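# Move the orange-labelled carton onto the raised block

## Task

Set the carton bearing the orange label on top of the raised block so that no part of it extends beyond the blue tape outline. The other two cartons must stay upright on the low platform, with neither stacked on the other and neither overhanging the platform edge. Everything must stay in place without the robot supporting it. Finish by releasing and moving the tools away.

## Robot and tools

Robot: two arms, left_arm and right_arm. Each ends in a vacuum suction cup. The cup point is the centre of the cup's rim when it touches nothing, and the cup opens along the cup point's +z axis. About 4 cm behind the rim, the tool body and wrist camera widen to roughly 9 cm sideways, so leave clearance. The names left and right do not refer to image sides.

World frame (used in results): the origin is on the table surface between the arms, +z is up, +x points out over the table, and left_arm sits on the +y side. Reported cup positions can be slightly wrong, more so at long reach.

execute_actions(actions): actions is a list of actions, and each action lasts 0.5 s (15 control steps of 1/30 s). An action is a table of up to 15 rows, one row per step. If there are fewer rows, the last row is held for the remaining steps. Every row has 14 numbers, all in [-1, 1], and both arms are always included: left dx, dy, dz, rx, ry, rz, left suction, then right dx, dy, dz, rx, ry, rz, right suction. The six motion numbers are an offset, not a pose. They are measured in that cup point's own axes, starting from its measured pose at the beginning of the action; for the first action in a call, that start is the last pose reported in this scene. Each row is counted from that same start, not from the previous row. A value of 1.0 equals 0.6 m, or 180 degrees for rx, ry, rz, which together form one rotation vector. Suction is on for any value above 0.01 and off at 0.01 or below, and it keeps its last setting. To leave a tool unchanged, resend its current value, because 0 switches it off. An empty list simply returns state and images. To keep an arm still, send the offset back to where you want it in the first call of a reply, then zeros afterwards.

move(target, speed, stop_force, blocking): target is one row of 14 numbers laid out as above. Its offsets are in cup-point axes, counted from the pose in the latest result that shows one. Each cup point travels a straight line toward its target, and both arms finish together within 0.5 to 10 s. Anything still moving after 10 s halts short. Rotation takes the shorter direction. Paths ignore obstacles and the other arm, and the real motion lags and can wander or overshoot speed, especially with a nearly straight arm. speed is in m/s, from 0.002 to 0.5 (default 0.25), and rotation is capped at twice that in rad/s. stop_force is in N, 9 to 40, one value for both arms, and is not accepted in the first 0.2 s of a scene. An arm stops its path when its wrist sensor feels that much extra push against the direction of travel for 2 steps in a row, or when the sensor saturates. It then backs up to where it was 2 steps earlier and holds. The actual press can briefly reach double or more and usually relaxes within about a second. Faster approaches hit harder and can still cause a fault, so approach slowly. Push is judged along the line to the target in the starting cup axes, so it is unreliable if the cup rotates. An arm within 1.5 mm and 0.5 degrees of its target counts as still. Contacts above the wrist sensor are not felt. Omit stop_force when lifting off something you are pressing on. Suction values are applied at the start and are not waited for. blocking=false returns after 0.5 s while motion continues, and it cannot be combined with stop_force. Until the move shows as ended, other moves and actions are refused, so use wait or stop. The result adds a move: line for each arm's ending: done, off_target, moving, held (the last step was blocked), fault, or contact (stop_force ended the path; this outranks done, held and off_target). If only one arm is named, the other is done. limits=paced means the commanded pose was clipped. limits=held means some steps were blocked, and the arm may jump fast afterwards. Each arm's remaining distance to its target is also given.

wait(seconds): 0 to 10. The arms hold their last command and any running move continues; it returns early if the move ends. stop(): brakes a running move, which needs room, more at speed. zoom_image(camera, region): region is [x0, y0, x1, y1] in pixels of that camera's latest image, at most 504 by 504. finished_scene(scene): give the current scene number. It cannot be undone and reports success. Replying with no tool call ends everything.

Motion limits: at each step the command is clipped to within 100 mm and 16 degrees of the measured pose. Inverse kinematics favours position over orientation. After an action, an arm goes only as far as its last clipped pose, so large moves need several actions. Commands are smoothed with about 0.17 s of lag, and joints have speed and acceleration limits. Elbows stop just short of straight. Hand target lines show where each cup is currently being driven. The robot holds the last command while you are composing a reply.

Gripping: switch suction on and press the 36 mm rim fully onto a smooth flat face; edges, seams or holes under it leak. suction_measured stays near 0 without a seal and reaches 0.83 or more when airtight. part_present turns 1 at 0.50 and back to 0 below 0.45. Under vacuum the cup shortens, so a held item sits up to 12 mm nearer the tool. Vacuum alone may lift a resting item. To release, set the item down on its support, then switch off. The cup may stay in contact until it is 15 mm away. If the cup seals to the table, switch suction off to free it.

Results: each arm's line gives the cup position (m), quaternion wxyz and velocities. A pose unreachable line means a clearance check altered that arm's command. Joint torques are raw drive outputs: noisy, drifting, and not the basis for faults. Wrist force and torque are in the cup's own axes, with force pointing from the surface into the arm. Offsets are up to about 4 N, noise up to 2.4 N SD, and each axis saturates near 50 N; no reading is harmless. Cameras: cam_head_left, cam_head_right, cam_high, cam_low (672x504) and the fisheye cam_left_wrist, cam_right_wrist (616x616). Calibration K, D and T_world_to_cam are provided, but fixed cameras may be off by up to 2.3 degrees and 9 mm. Wrist camera poses follow the joint readings.

Avoid: the arms are stiff, so driving even slightly past a contact can trip a fault. Load limits are 138 N m for the shoulder and elbow joints and 25.7 N m for the three wrist joints, including held weight. An external force of 150 N also stops the arm for 10 s and skips the rest of the call. Motors warn with MOTOR HOT at 70 °C and brake at 85 °C (OVER-TEMPERATURE FAULT). Never let the arms collide, drop or slam cartons, push hard, or knock anything off the table; that fails the task. Loose items can occasionally be nudged by outside pushes.

Each tool is called by a JSON object that holds its "name" and its "arguments", one argument or row to a line.

## Session

{"name": "execute_actions", "arguments": {
  "actions": []
}}

Scene clock: 0.00 s.
left_arm: end_effector_position=(+0.4616, +0.5404, +0.4096) suction_measured=0.00 part_present=0 end_effector_quat_wxyz=(+0.000, -0.060, +0.998, +0.000) end_effector_velocity=(-0.000, -0.000, -0.000) end_effector_angular_velocity=(-0.000, +0.001, +0.000) | right_arm: end_effector_position=(+0.4410, -0.5085, +0.4091) suction_measured=0.01 part_present=0 end_effector_quat_wxyz=(+0.000, +0.061, +0.998, +0.000) end_effector_velocity=(+0.000, +0.000, +0.001) end_effector_angular_velocity=(-0.000, -0.002, +0.001)
Joint positions: left_arm=[-0.315 -1.746  1.517 -1.342 -1.57   1.255] | right_arm=[ 3.458 -1.394 -1.519 -1.798  1.571  1.887]
Joint velocities: left_arm=[-0.    -0.     0.001  0.    -0.    -0.   ] | right_arm=[ 0.001  0.     0.001  0.    -0.001 -0.   ]
Joint torques (N m, as the arm reports them, + toward a larger angle): no reading
Motor temperatures (°C, as the motors report them): left_arm=[28 27 27 33 32 30] | right_arm=[28 26 27 32 36 43]
Wrist force (N, on the end effector, along its own x y z axes, offset not removed): no reading
Wrist torque (N m, same axes, about the end effector's origin, offset not removed): no reading
Hand target (left_arm): +0.462, +0.540, +0.410; +0.000, -0.060, +0.998, +0.000
Hand target (right_arm): +0.441, -0.508, +0.409; +0.000, +0.061, +0.998, +0.000
camera_calibration (this result's frames):
cam_right_wrist: T_world_to_cam=[[-0.0836366, -0.996472, 0.00691276, -0.476517], [-0.908047, 0.0790684, 0.411338, 0.297698], [-0.410434, 0.0281258, -0.911457, 0.630036], [0, 0, 0, 1]] pos_world=[0.489057, -0.516095, 0.45509]

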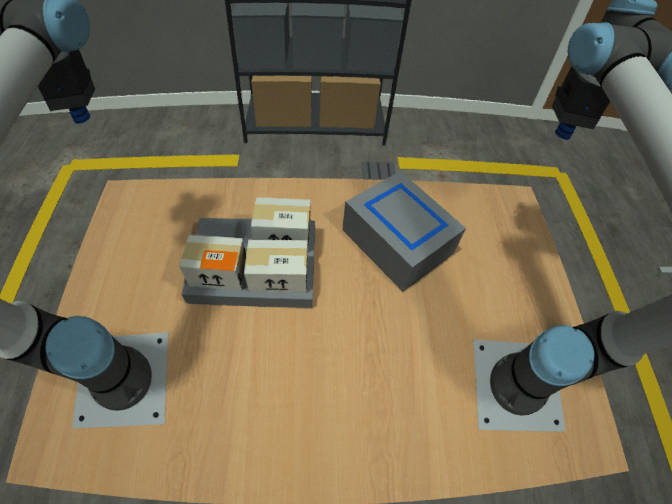

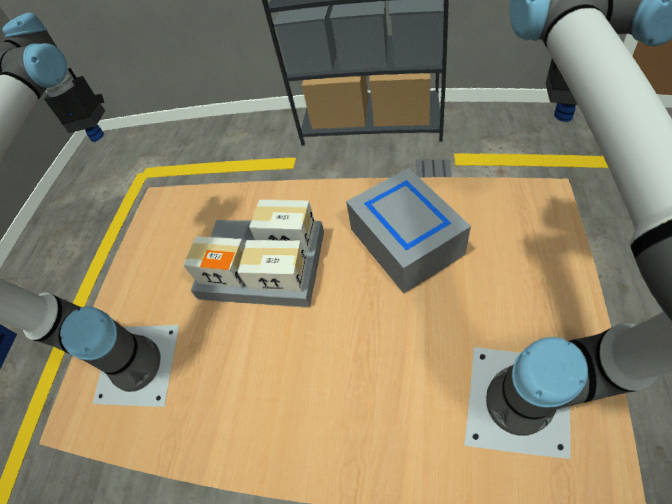

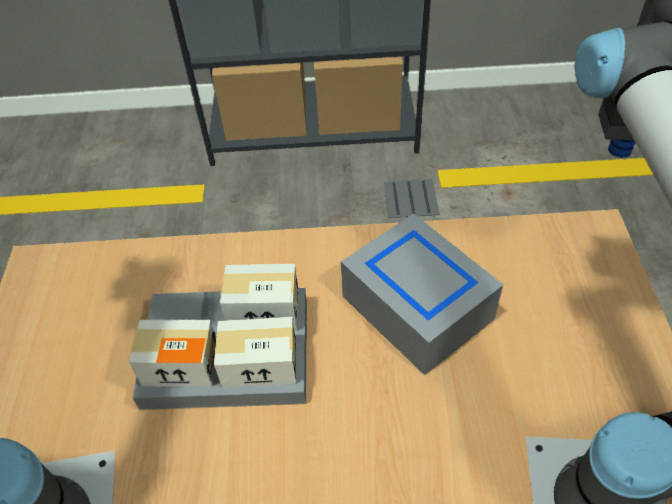

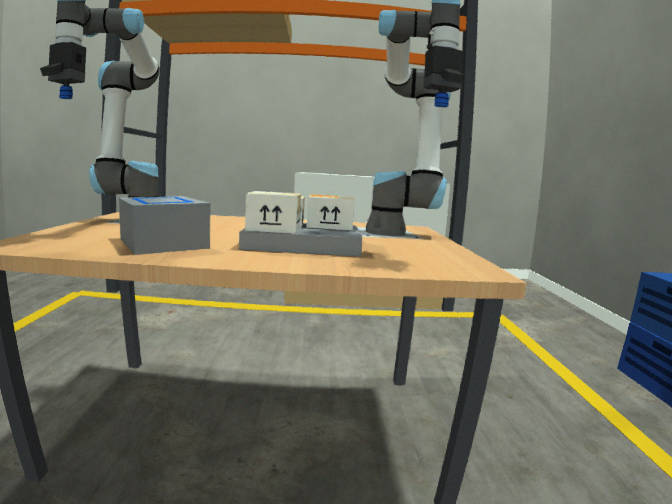

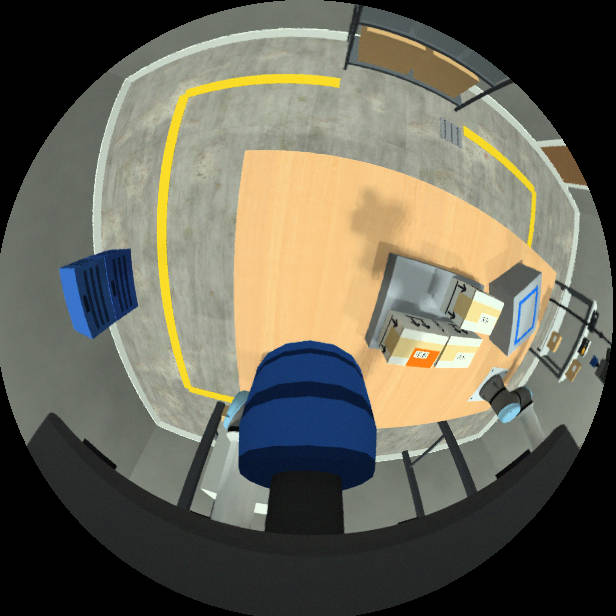

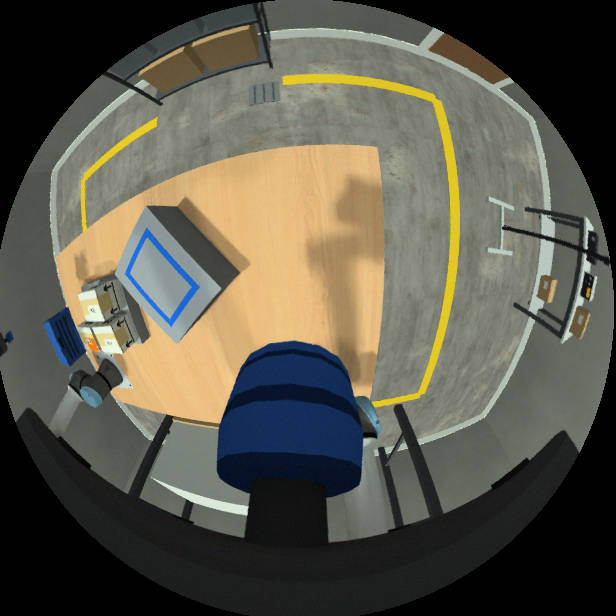

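{"name": "move", "arguments": {
  "target": [0.29,-0.405,0.45,0,0,0,1,0,0,0,0,0,0,0],
  "speed": 0.4
}}

{"name": "move", "arguments": {
  "target": [0,0,0.05,0,0,0,1,0,0,0,0,0,0,0],
  "speed": 0.01,
  "stop_force": 10
}}

Scene clock: 1.93 s.
left_arm: end_effector_position=(+0.3184, +0.2782, +0.1397) suction_measured=0.00 part_present=0 end_effector_quat_wxyz=(+0.000, -0.060, +0.998, +0.000) end_effector_velocity=(+0.000, -0.002, -0.001) end_effector_angular_velocity=(+0.000, -0.002, +0.001) | right_arm: end_effector_position=(+0.4410, -0.5085, +0.4091) suction_measured=0.01 part_present=0 end_effector_quat_wxyz=(+0.000, +0.061, +0.998, +0.000) end_effector_velocity=(+0.000, -0.000, +0.001) end_effector_angular_velocity=(+0.000, -0.003, -0.000)
Joint positions: left_arm=[-1.149 -1.877  2.318 -2.012 -1.57   0.422] | right_arm=[ 3.458 -1.394 -1.519 -1.798  1.571  1.887]
Joint velocities: left_arm=[-0.004  0.004  0.001 -0.006  0.002 -0.005] | right_arm=[-0.     0.001  0.002  0.    -0.     0.   ]
Joint torques (N m, as the arm reports them, + toward a larger angle): left_arm=[-13.03  -4.37 -14.63  -4.07   0.98  -2.2 ] | right_arm=[ 1.32 15.78 22.19  2.29  0.09 -0.13]
Motor temperatures (°C, as the motors report them): left_arm=[28 27 27 33 32 30] | right_arm=[28 26 27 32 36 43]
Wrist force (N, on the end effector, along its own x y z axes, offset not removed): left_arm=[-0.8 -1.2 -0.1] | right_arm=[1.6 -1.5 0.1]
Wrist torque (N m, same axes, about the end effector's origin, offset not removed): left_arm=[-0.02 -0.02 0.08] | right_arm=[-0.08 -0.35 0.03]
Hand target (left_arm): +0.318, +0.278, +0.140; +0.000, -0.060, +0.998, +0.000
Hand target (right_arm): +0.441, -0.508, +0.409; +0.000, +0.061, +0.998, +0.000
Off the commanded pose (left_arm): 0.001 m, 0 deg.
Off the commanded pose (right_arm): 0.000 m, 0 deg.
move: done
camera_calibration (this result's frames):
cam_left_wrist: T_world_to_cam=[[0.138009, -0.989011, -0.0530248, 0.23982], [-0.897672, -0.147526, 0.415237, 0.292716], [-0.418496, -0.00970756, -0.908167, 0.327321], [0, 0, 0, 1]] pos_world=[0.366648, 0.283545, 0.188431]

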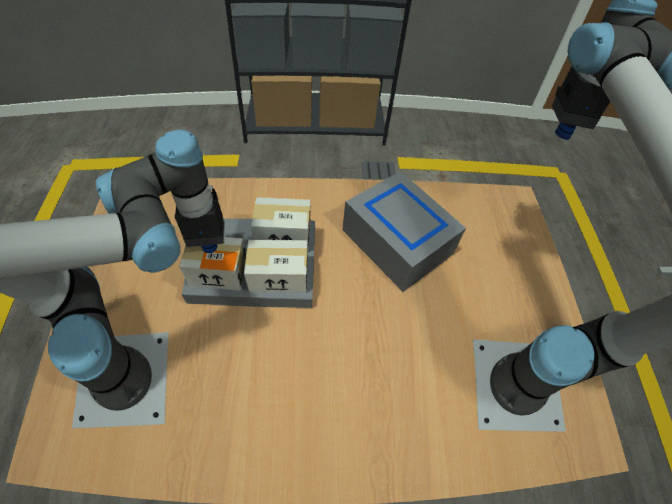

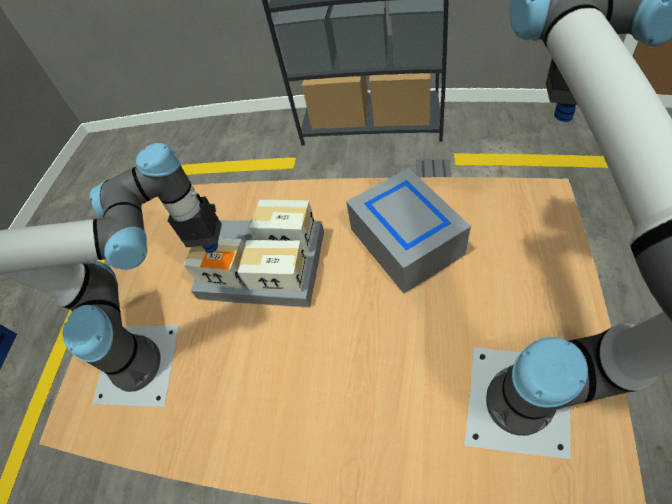

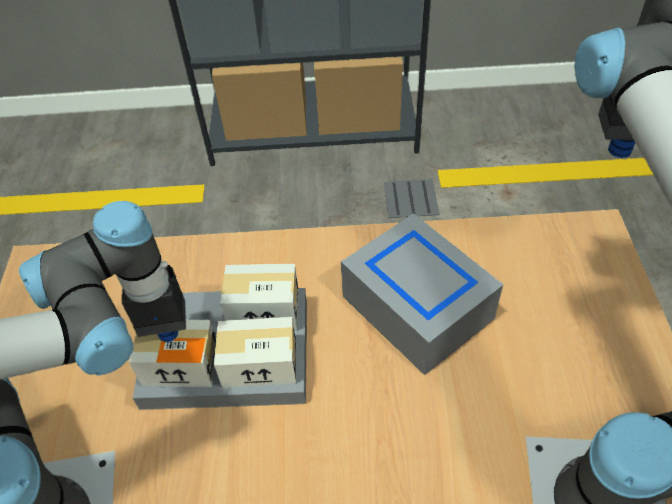

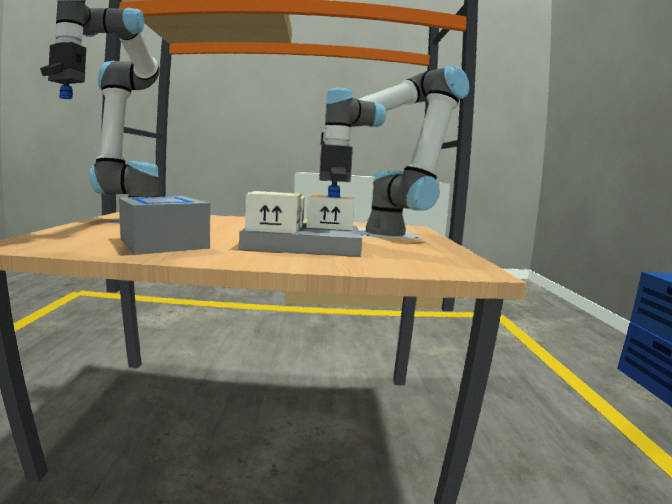

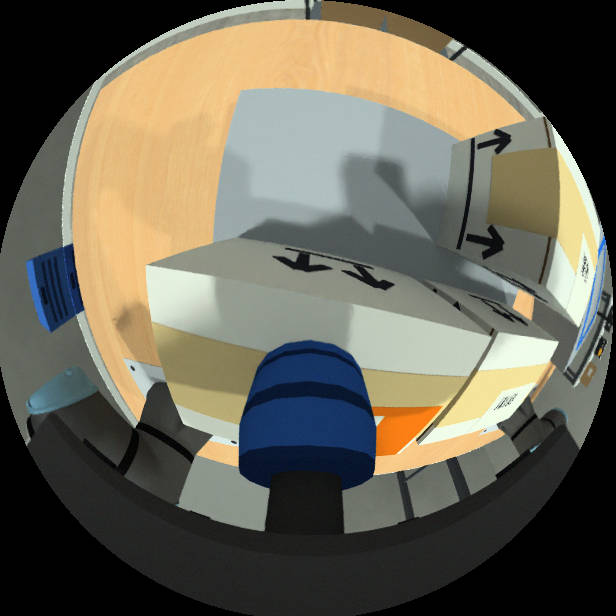

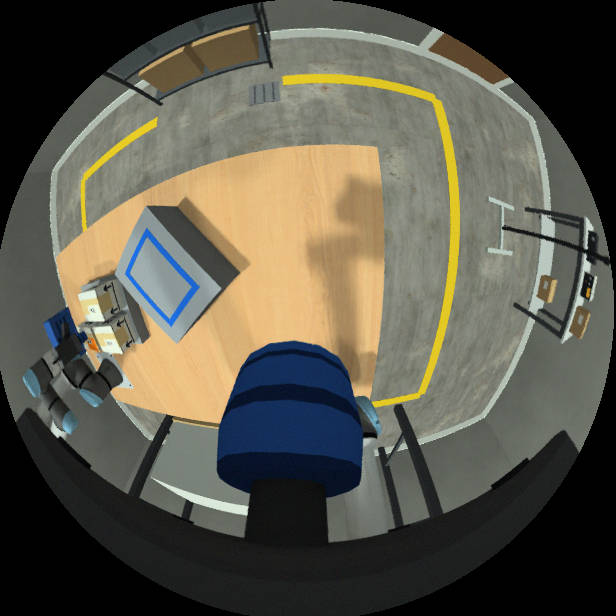

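Scene clock: 3.70 s.
left_arm: end_effector_position=(+0.3184, +0.2782, +0.1258) suction_measured=0.91 part_present=1 end_effector_quat_wxyz=(+0.000, -0.060, +0.998, +0.000) end_effector_velocity=(-0.001, +0.001, +0.001) end_effector_angular_velocity=(+0.005, +0.002, +0.000) | right_arm: end_effector_position=(+0.4410, -0.5085, +0.4091) suction_measured=0.01 part_present=0 end_effector_quat_wxyz=(+0.000, +0.061, +0.998, +0.000) end_effector_velocity=(-0.000, -0.001, -0.000) end_effector_angular_velocity=(+0.000, +0.000, -0.002)
Joint positions: left_arm=[-1.149 -1.857  2.345 -2.059 -1.57   0.422] | right_arm=[ 3.458 -1.394 -1.519 -1.798  1.571  1.887]
Joint velocities: left_arm=[-0.    -0.003 -0.003  0.012  0.001 -0.   ] | right_arm=[-0.002  0.001 -0.001  0.     0.    -0.   ]
Joint torques (N m, as the arm reports them, + toward a larger angle): left_arm=[  7.77  -5.29 -19.49   1.24  -1.73   2.2 ] | right_arm=[ 0.97 15.57 21.69  2.19  0.02 -0.13]
Motor temperatures (°C, as the motors report them): left_arm=[28 27 27 33 32 30] | right_arm=[28 26 27 32 36 43]
Wrist force (N, on the end effector, along its own x y z axes, offset not removed): left_arm=[4.0 8.3 -35.3] | right_arm=[1.6 -0.8 0.3]
Wrist torque (N m, same axes, about the end effector's origin, offset not removed): left_arm=[0.38 -0.27 0.04] | right_arm=[-0.04 -0.28 -0.01]
Hand target (left_arm): +0.318, +0.278, +0.126; +0.000, -0.060, +0.998, -0.000
Hand target (right_arm): +0.441, -0.508, +0.409; +0.000, +0.061, +0.998, +0.000
Off the commanded pose (left_arm): 0.016 m, 0 deg.
Off the commanded pose (right_arm): 0.000 m, 0 deg.
move: contact (left_arm)
camera_calibration (this result's frames):
cam_left_wrist: T_world_to_cam=[[0.138047, -0.989002, -0.0530876, 0.239093], [-0.897647, -0.147586, 0.415269, 0.298468], [-0.418537, -0.00967253, -0.908148, 0.314754], [0, 0, 0, 1]] pos_world=[0.366649, 0.283558, 0.174592]
cam_right_wrist: T_world_to_cam=[[-0.0836367, -0.996472, 0.0069129, -0.476517], [-0.908047, 0.0790685, 0.411338, 0.297698], [-0.410434, 0.0281258, -0.911457, 0.630036], [0, 0, 0, 1]] pos_world=[0.489057, -0.516095, 0.45509]

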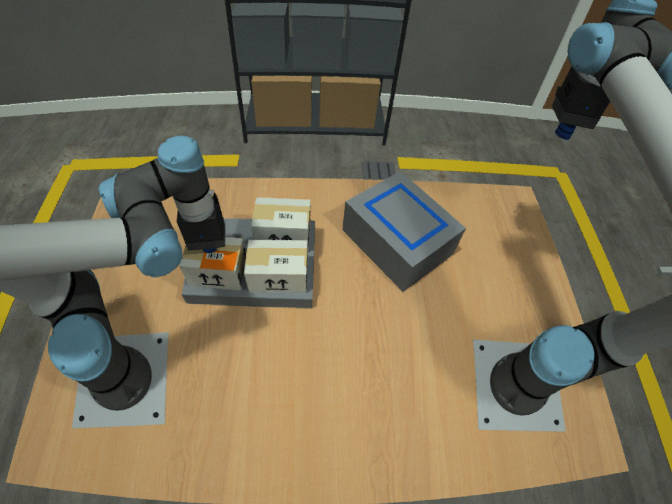

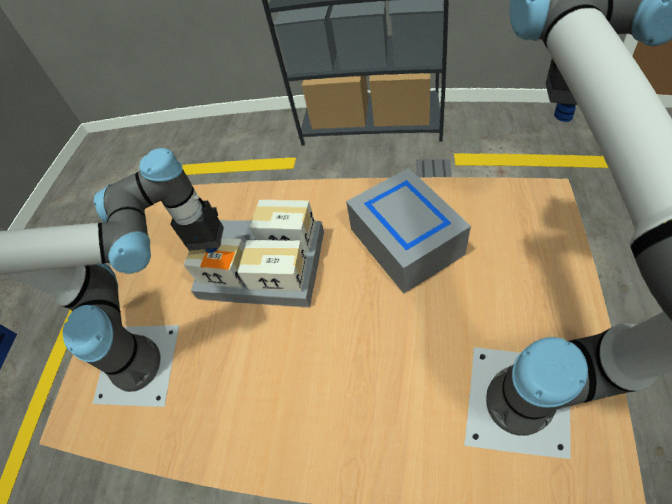

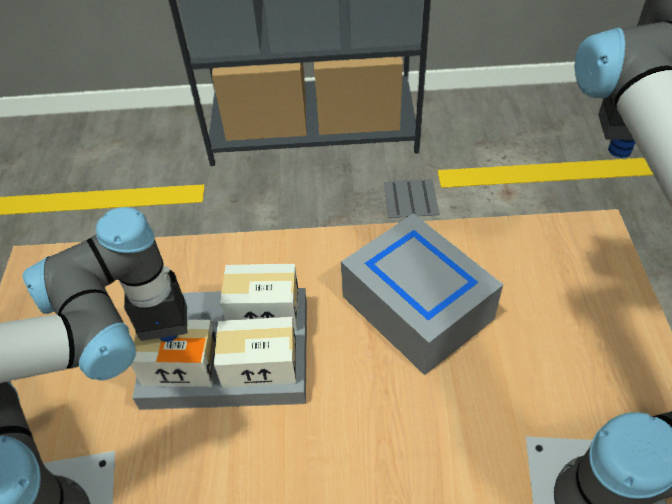

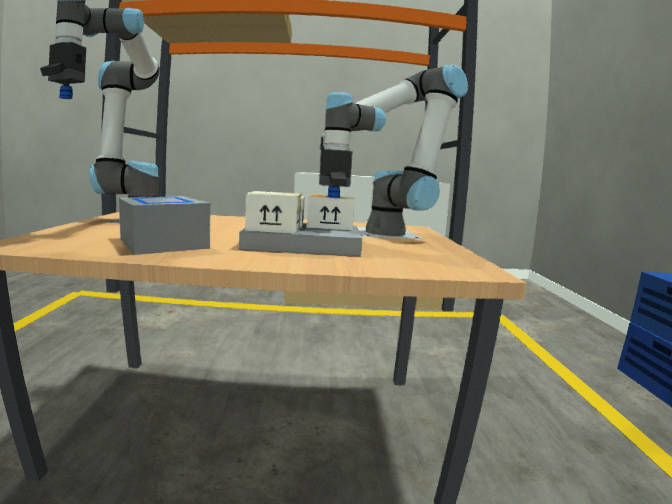

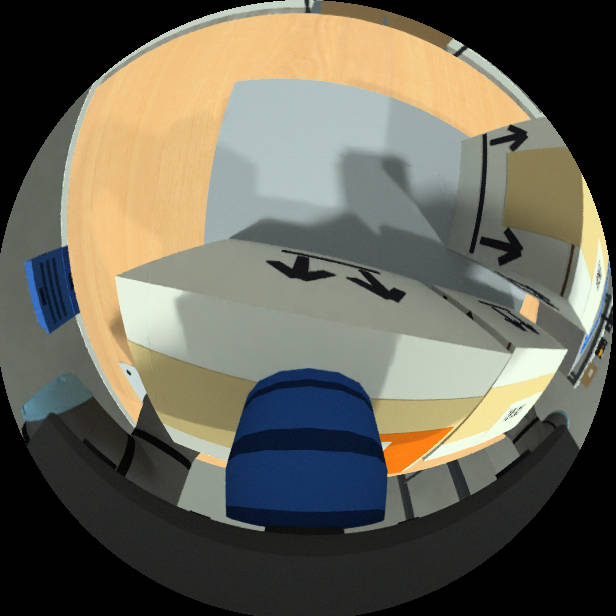

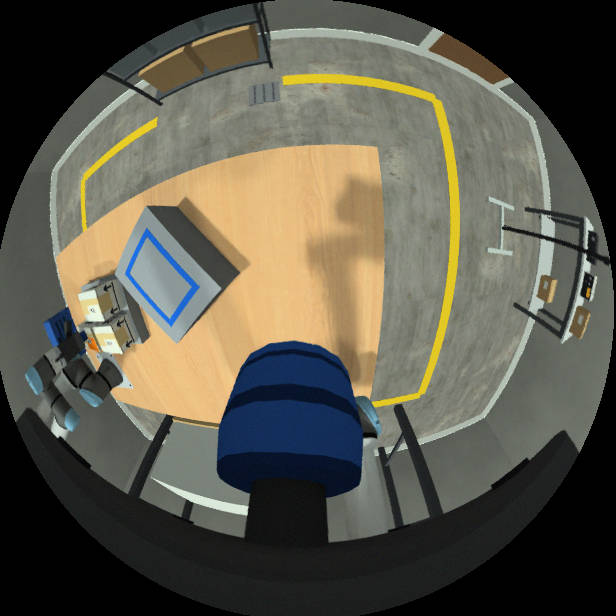

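{"name": "move", "arguments": {
  "target": [0,0,-0.25,0,0,0,1,0,0,0,0,0,0,0]
}}

{"name": "move", "arguments": {
  "target": [-0.085,-0.815,0,0,0,0.27,1,0,0,0,0,0,0,0],
  "speed": 0.35
}}

{"name": "move", "arguments": {
  "target": [0,0,0.09,0,0,0,1,0,0,0,0,0,0,0],
  "speed": 0.1
}}

Scene clock: 5.03 s.
left_arm: end_effector_position=(+0.3183, +0.2784, +0.2757) suction_measured=0.91 part_present=1 end_effector_quat_wxyz=(+0.000, -0.060, +0.998, -0.000) end_effector_velocity=(-0.001, -0.001, +0.002) end_effector_angular_velocity=(+0.001, +0.001, -0.002) | right_arm: end_effector_position=(+0.4410, -0.5085, +0.4091) suction_measured=0.01 part_present=0 end_effector_quat_wxyz=(+0.000, +0.061, +0.998, +0.000) end_effector_velocity=(-0.000, -0.001, -0.000) end_effector_angular_velocity=(-0.000, +0.001, -0.002)
Joint positions: left_arm=[-1.148 -1.971  2.016 -1.616 -1.57   0.422] | right_arm=[ 3.458 -1.394 -1.519 -1.798  1.571  1.887]
Joint velocities: left_arm=[-0.002  0.001 -0.007  0.008 -0.    -0.   ] | right_arm=[-0.002 -0.    -0.    -0.     0.     0.   ]
Joint torques (N m, as the arm reports them, + toward a larger angle): left_arm=[-13.26  -3.32 -33.24  -0.96   1.14  -2.03] | right_arm=[ 0.86 15.99 22.5   2.14  0.07 -0.14]
Motor temperatures (°C, as the motors report them): left_arm=[28 27 27 33 32 30] | right_arm=[28 26 27 32 36 43]
Wrist force (N, on the end effector, along its own x y z axes, offset not removed): left_arm=[-1.5 -0.7 4.2] | right_arm=[0.6 -1.6 -0.7]
Wrist torque (N m, same axes, about the end effector's origin, offset not removed): left_arm=[0.15 0.06 -0.02] | right_arm=[-0.10 -0.17 0.05]
Hand target (left_arm): +0.318, +0.278, +0.276; +0.000, -0.060, +0.998, +0.000
Hand target (right_arm): +0.441, -0.508, +0.409; +0.000, +0.061, +0.998, +0.000
Off the commanded pose (left_arm): 0.000 m, 0 deg.
Off the commanded pose (right_arm): 0.000 m, 0 deg.
move: done
camera_calibration (this result's frames):
cam_left_wrist: T_world_to_cam=[[0.138051, -0.98901, -0.0529246, 0.247237], [-0.897684, -0.147522, 0.415212, 0.236205], [-0.418456, -0.00981073, -0.908184, 0.450828], [0, 0, 0, 1]] pos_world=[0.366558, 0.283789, 0.324445]
cam_right_wrist: T_world_to_cam=[[-0.0836367, -0.996472, 0.00691286, -0.476517], [-0.908047, 0.0790684, 0.411338, 0.297698], [-0.410434, 0.0281258, -0.911456, 0.630036], [0, 0, 0, 1]] pos_world=[0.489057, -0.516095, 0.45509]

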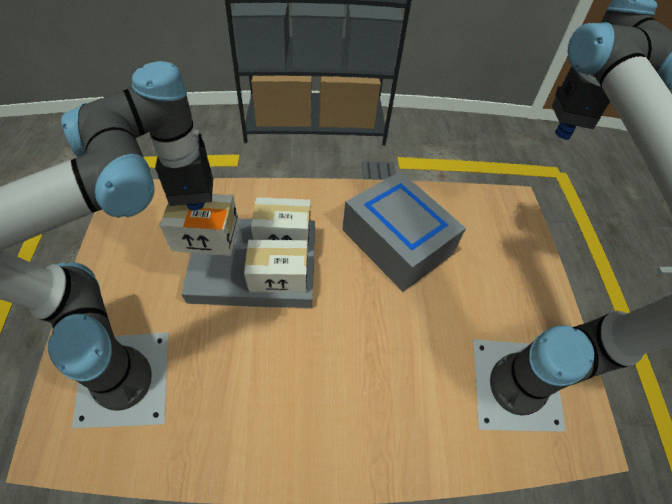

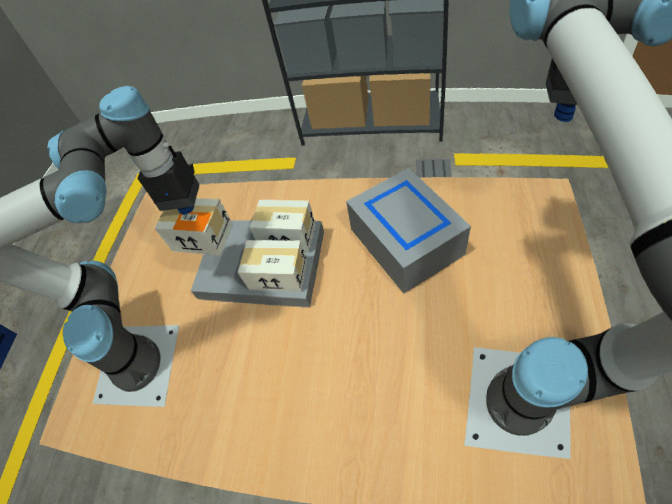

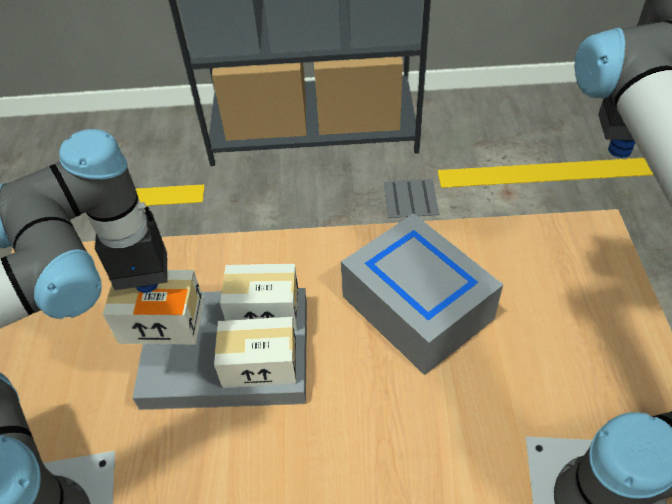

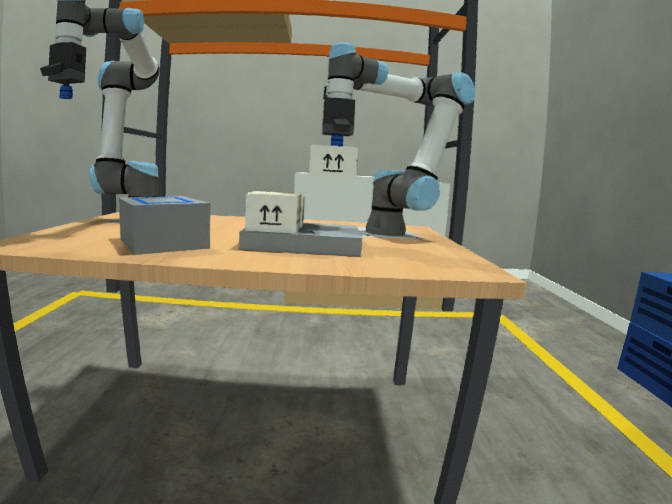

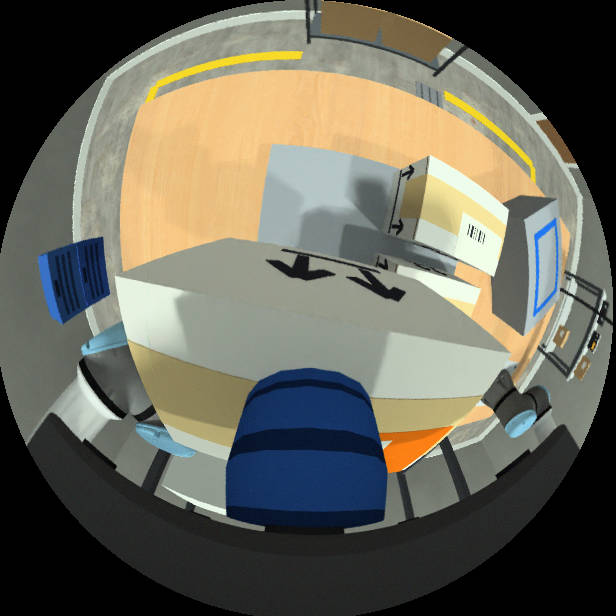

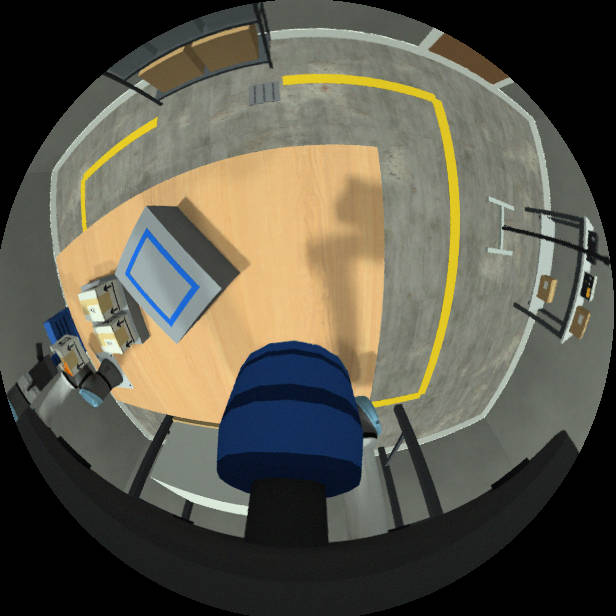

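Scene clock: 7.23 s.
left_arm: end_effector_position=(+0.4273, -0.2007, +0.2758) suction_measured=0.91 part_present=1 end_effector_quat_wxyz=(+0.001, +0.356, +0.934, -0.000) end_effector_velocity=(-0.000, -0.002, +0.000) end_effector_angular_velocity=(+0.009, +0.005, -0.003) | right_arm: end_effector_position=(+0.4410, -0.5085, +0.4091) suction_measured=0.01 part_present=0 end_effector_quat_wxyz=(+0.000, +0.061, +0.998, +0.000) end_effector_velocity=(-0.000, -0.000, +0.000) end_effector_angular_velocity=(+0.001, -0.000, -0.001)
Joint positions: left_arm=[-1.343 -0.803  0.628 -1.398 -1.57   1.075] | right_arm=[ 3.458 -1.394 -1.519 -1.798  1.571  1.887]
Joint velocities: left_arm=[-0.001  0.019 -0.038  0.028 -0.001  0.002] | right_arm=[-0.001  0.     0.     0.     0.001  0.001]
Joint torques (N m, as the arm reports them, + toward a larger angle): left_arm=[ 12.55 -48.97 -30.39  -1.36  -1.81   2.4 ] | right_arm=[ 0.89 15.75 21.54  2.15  0.03 -0.09]
Motor temperatures (°C, as the motors report them): left_arm=[28 27 27 33 32 30] | right_arm=[28 26 27 32 36 43]
Wrist force (N, on the end effector, along its own x y z axes, offset not removed): left_arm=[-0.7 -0.8 2.9] | right_arm=[1.4 -0.7 1.1]
Wrist torque (N m, same axes, about the end effector's origin, offset not removed): left_arm=[0.21 -0.09 0.04] | right_arm=[0.00 -0.29 0.05]
Hand target (left_arm): +0.427, -0.201, +0.276; +0.000, +0.356, +0.934, +0.000
Hand target (right_arm): +0.441, -0.508, +0.409; +0.000, +0.061, +0.998, +0.000
Off the commanded pose (left_arm): 0.000 m, 0 deg.
Off the commanded pose (right_arm): 0.000 m, 0 deg.
move: done
camera_calibration (this result's frames):
cam_left_wrist: T_world_to_cam=[[-0.650446, -0.757702, -0.0529951, 0.141702], [-0.704698, 0.575966, 0.414323, 0.326348], [-0.28341, 0.30684, -0.908585, 0.497816], [0, 0, 0, 1]] pos_world=[0.463233, -0.233347, 0.324604]
cam_right_wrist: T_world_to_cam=[[-0.0836368, -0.996472, 0.00691287, -0.476517], [-0.908047, 0.0790685, 0.411338, 0.297698], [-0.410434, 0.0281258, -0.911457, 0.630036], [0, 0, 0, 1]] pos_world=[0.489057, -0.516095, 0.45509]

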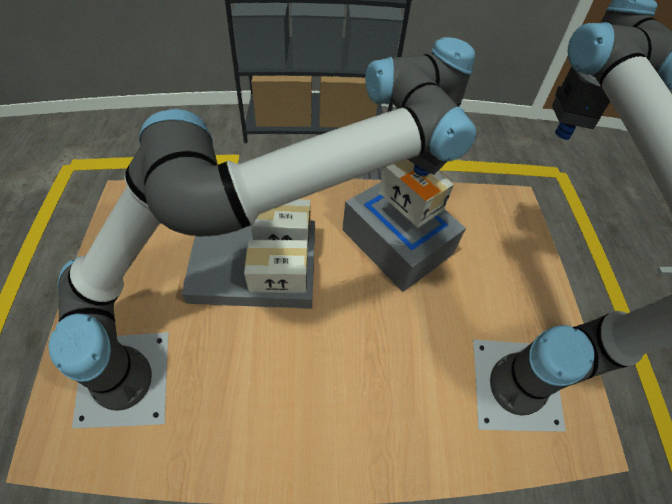

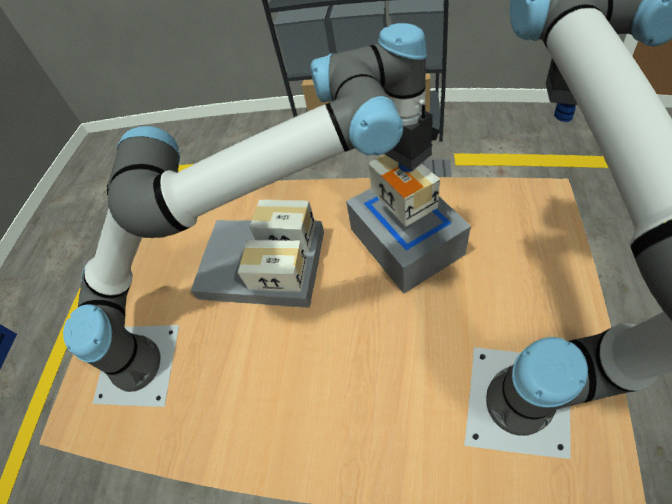

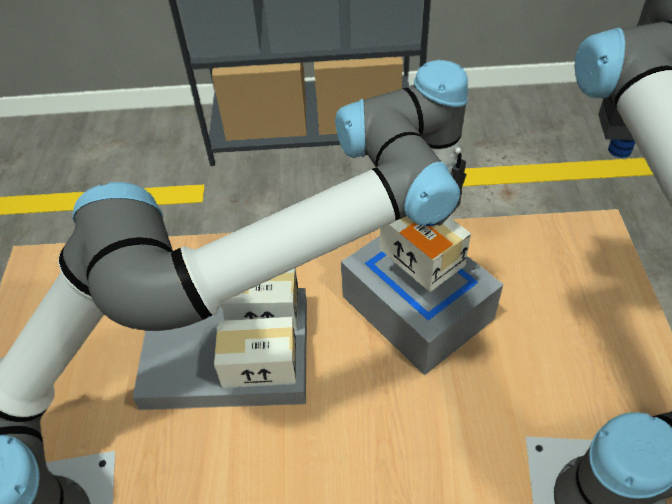

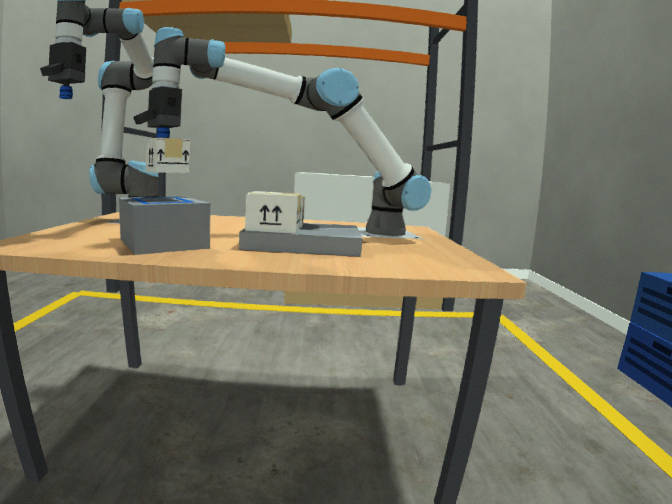

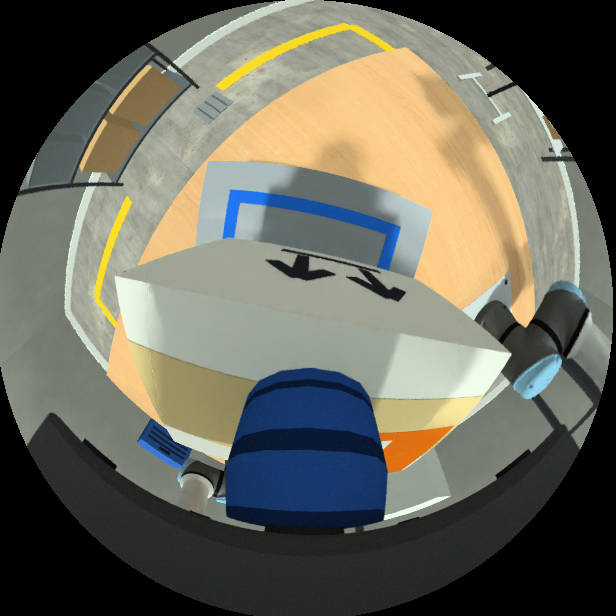

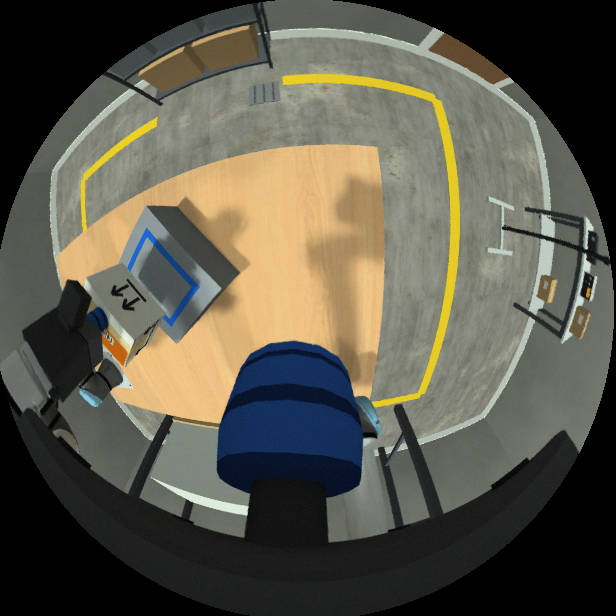

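Scene clock: 8.23 s.
left_arm: end_effector_position=(+0.4274, -0.2008, +0.2221) suction_measured=0.91 part_present=1 end_effector_quat_wxyz=(+0.001, +0.356, +0.934, -0.000) end_effector_velocity=(+0.000, -0.000, -0.002) end_effector_angular_velocity=(-0.001, -0.002, +0.001) | right_arm: end_effector_position=(+0.4410, -0.5085, +0.4091) suction_measured=0.01 part_present=0 end_effector_quat_wxyz=(+0.000, +0.061, +0.998, +0.000) end_effector_velocity=(-0.000, -0.000, +0.001) end_effector_angular_velocity=(+0.000, -0.002, -0.000)
Joint positions: left_arm=[-1.343 -0.821  0.798 -1.549 -1.57   1.075] | right_arm=[ 3.458 -1.394 -1.519 -1.798  1.571  1.887]
Joint velocities: left_arm=[ 0.    -0.001  0.008 -0.008  0.001 -0.001] | right_arm=[-0.     0.001  0.001  0.    -0.     0.   ]
Joint torques (N m, as the arm reports them, + toward a larger angle): left_arm=[  0.97 -60.42 -18.32  -5.2    1.52   1.06] | right_arm=[ 1.29 15.7  22.24  2.19  0.09 -0.03]
Motor temperatures (°C, as the motors report them): left_arm=[28 27 27 33 32 30] | right_arm=[28 26 27 32 36 43]
Wrist force (N, on the end effector, along its own x y z axes, offset not removed): left_arm=[-0.9 -0.4 5.4] | right_arm=[-0.1 -1.0 0.6]
Wrist torque (N m, same axes, about the end effector's origin, offset not removed): left_arm=[0.19 0.00 0.01] | right_arm=[-0.05 -0.03 0.00]
Hand target (left_arm): +0.427, -0.201, +0.222; +0.001, +0.356, +0.934, -0.000
Hand target (right_arm): +0.441, -0.508, +0.409; +0.000, +0.061, +0.998, +0.000
Off the commanded pose (left_arm): 0.000 m, 0 deg.
Off the commanded pose (right_arm): 0.000 m, 0 deg.
move: done
camera_calibration (this result's frames):
cam_left_wrist: T_world_to_cam=[[-0.650449, -0.757699, -0.053001, 0.138833], [-0.704659, 0.575927, 0.414444, 0.348696], [-0.283499, 0.306922, -0.90853, 0.449077], [0, 0, 0, 1]] pos_world=[0.463328, -0.233462, 0.270843]
cam_right_wrist: T_world_to_cam=[[-0.0836367, -0.996472, 0.00691288, -0.476517], [-0.908047, 0.0790685, 0.411338, 0.297698], [-0.410434, 0.0281257, -0.911457, 0.630036], [0, 0, 0, 1]] pos_world=[0.489057, -0.516095, 0.45509]

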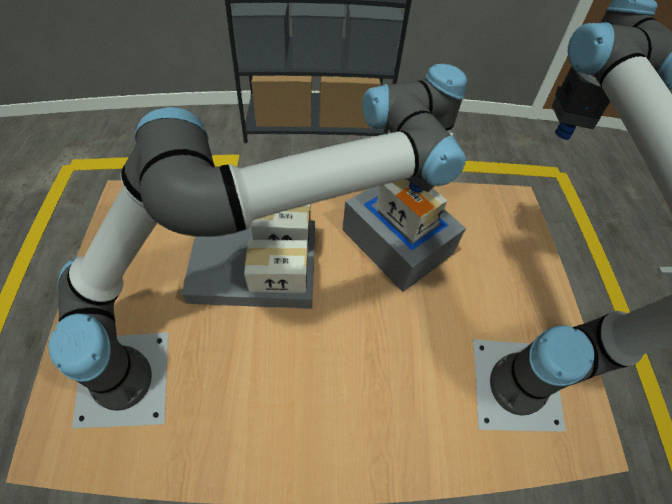

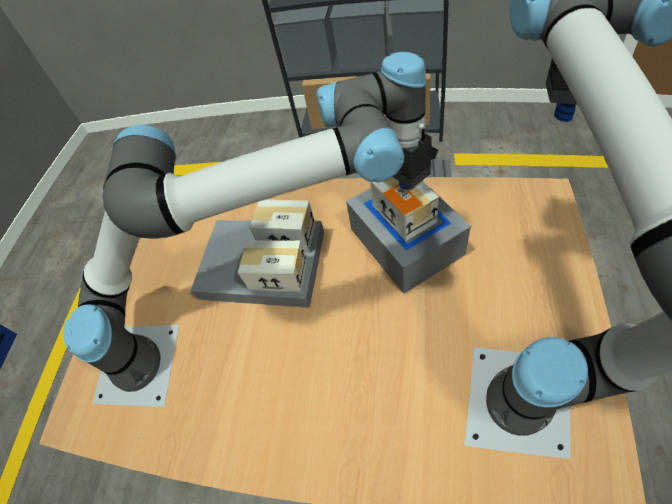

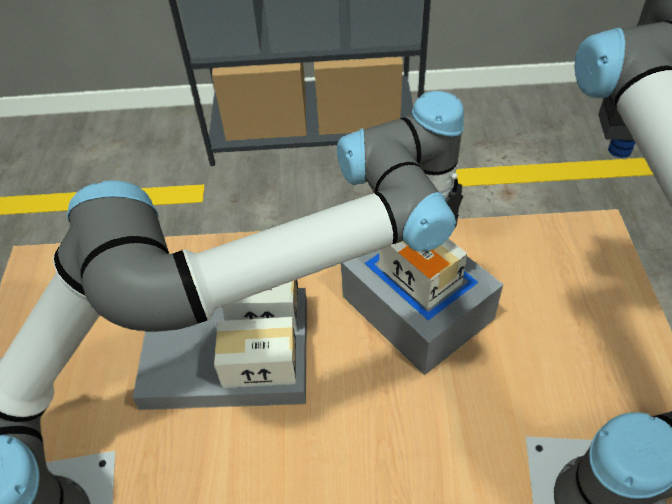

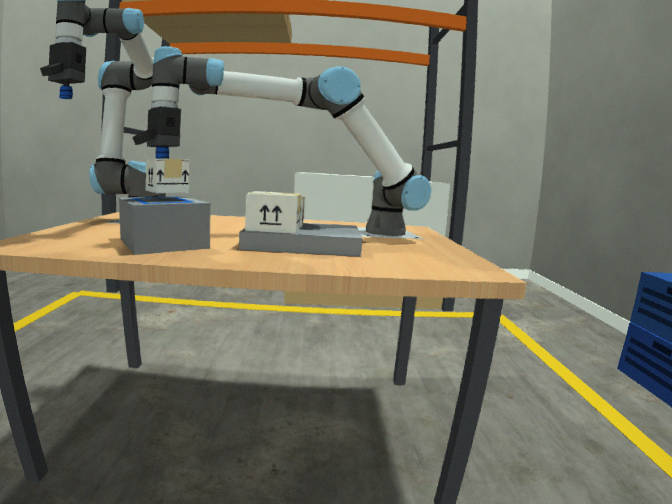

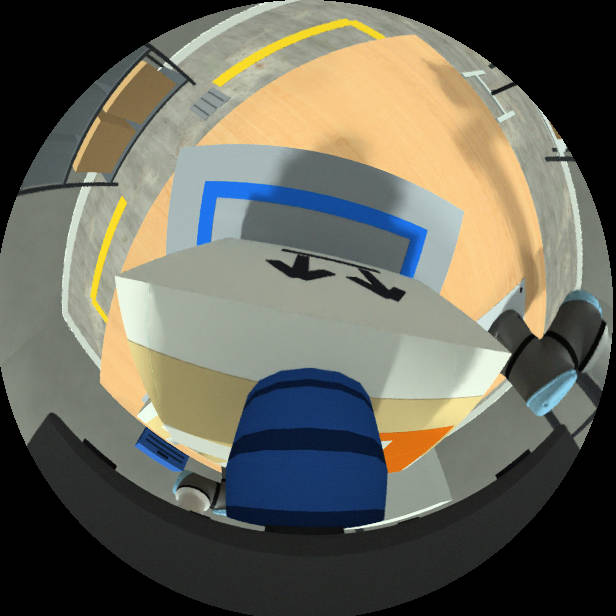

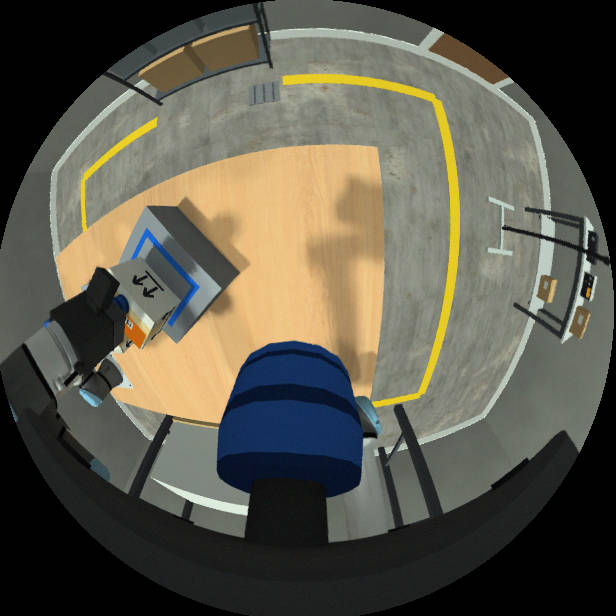

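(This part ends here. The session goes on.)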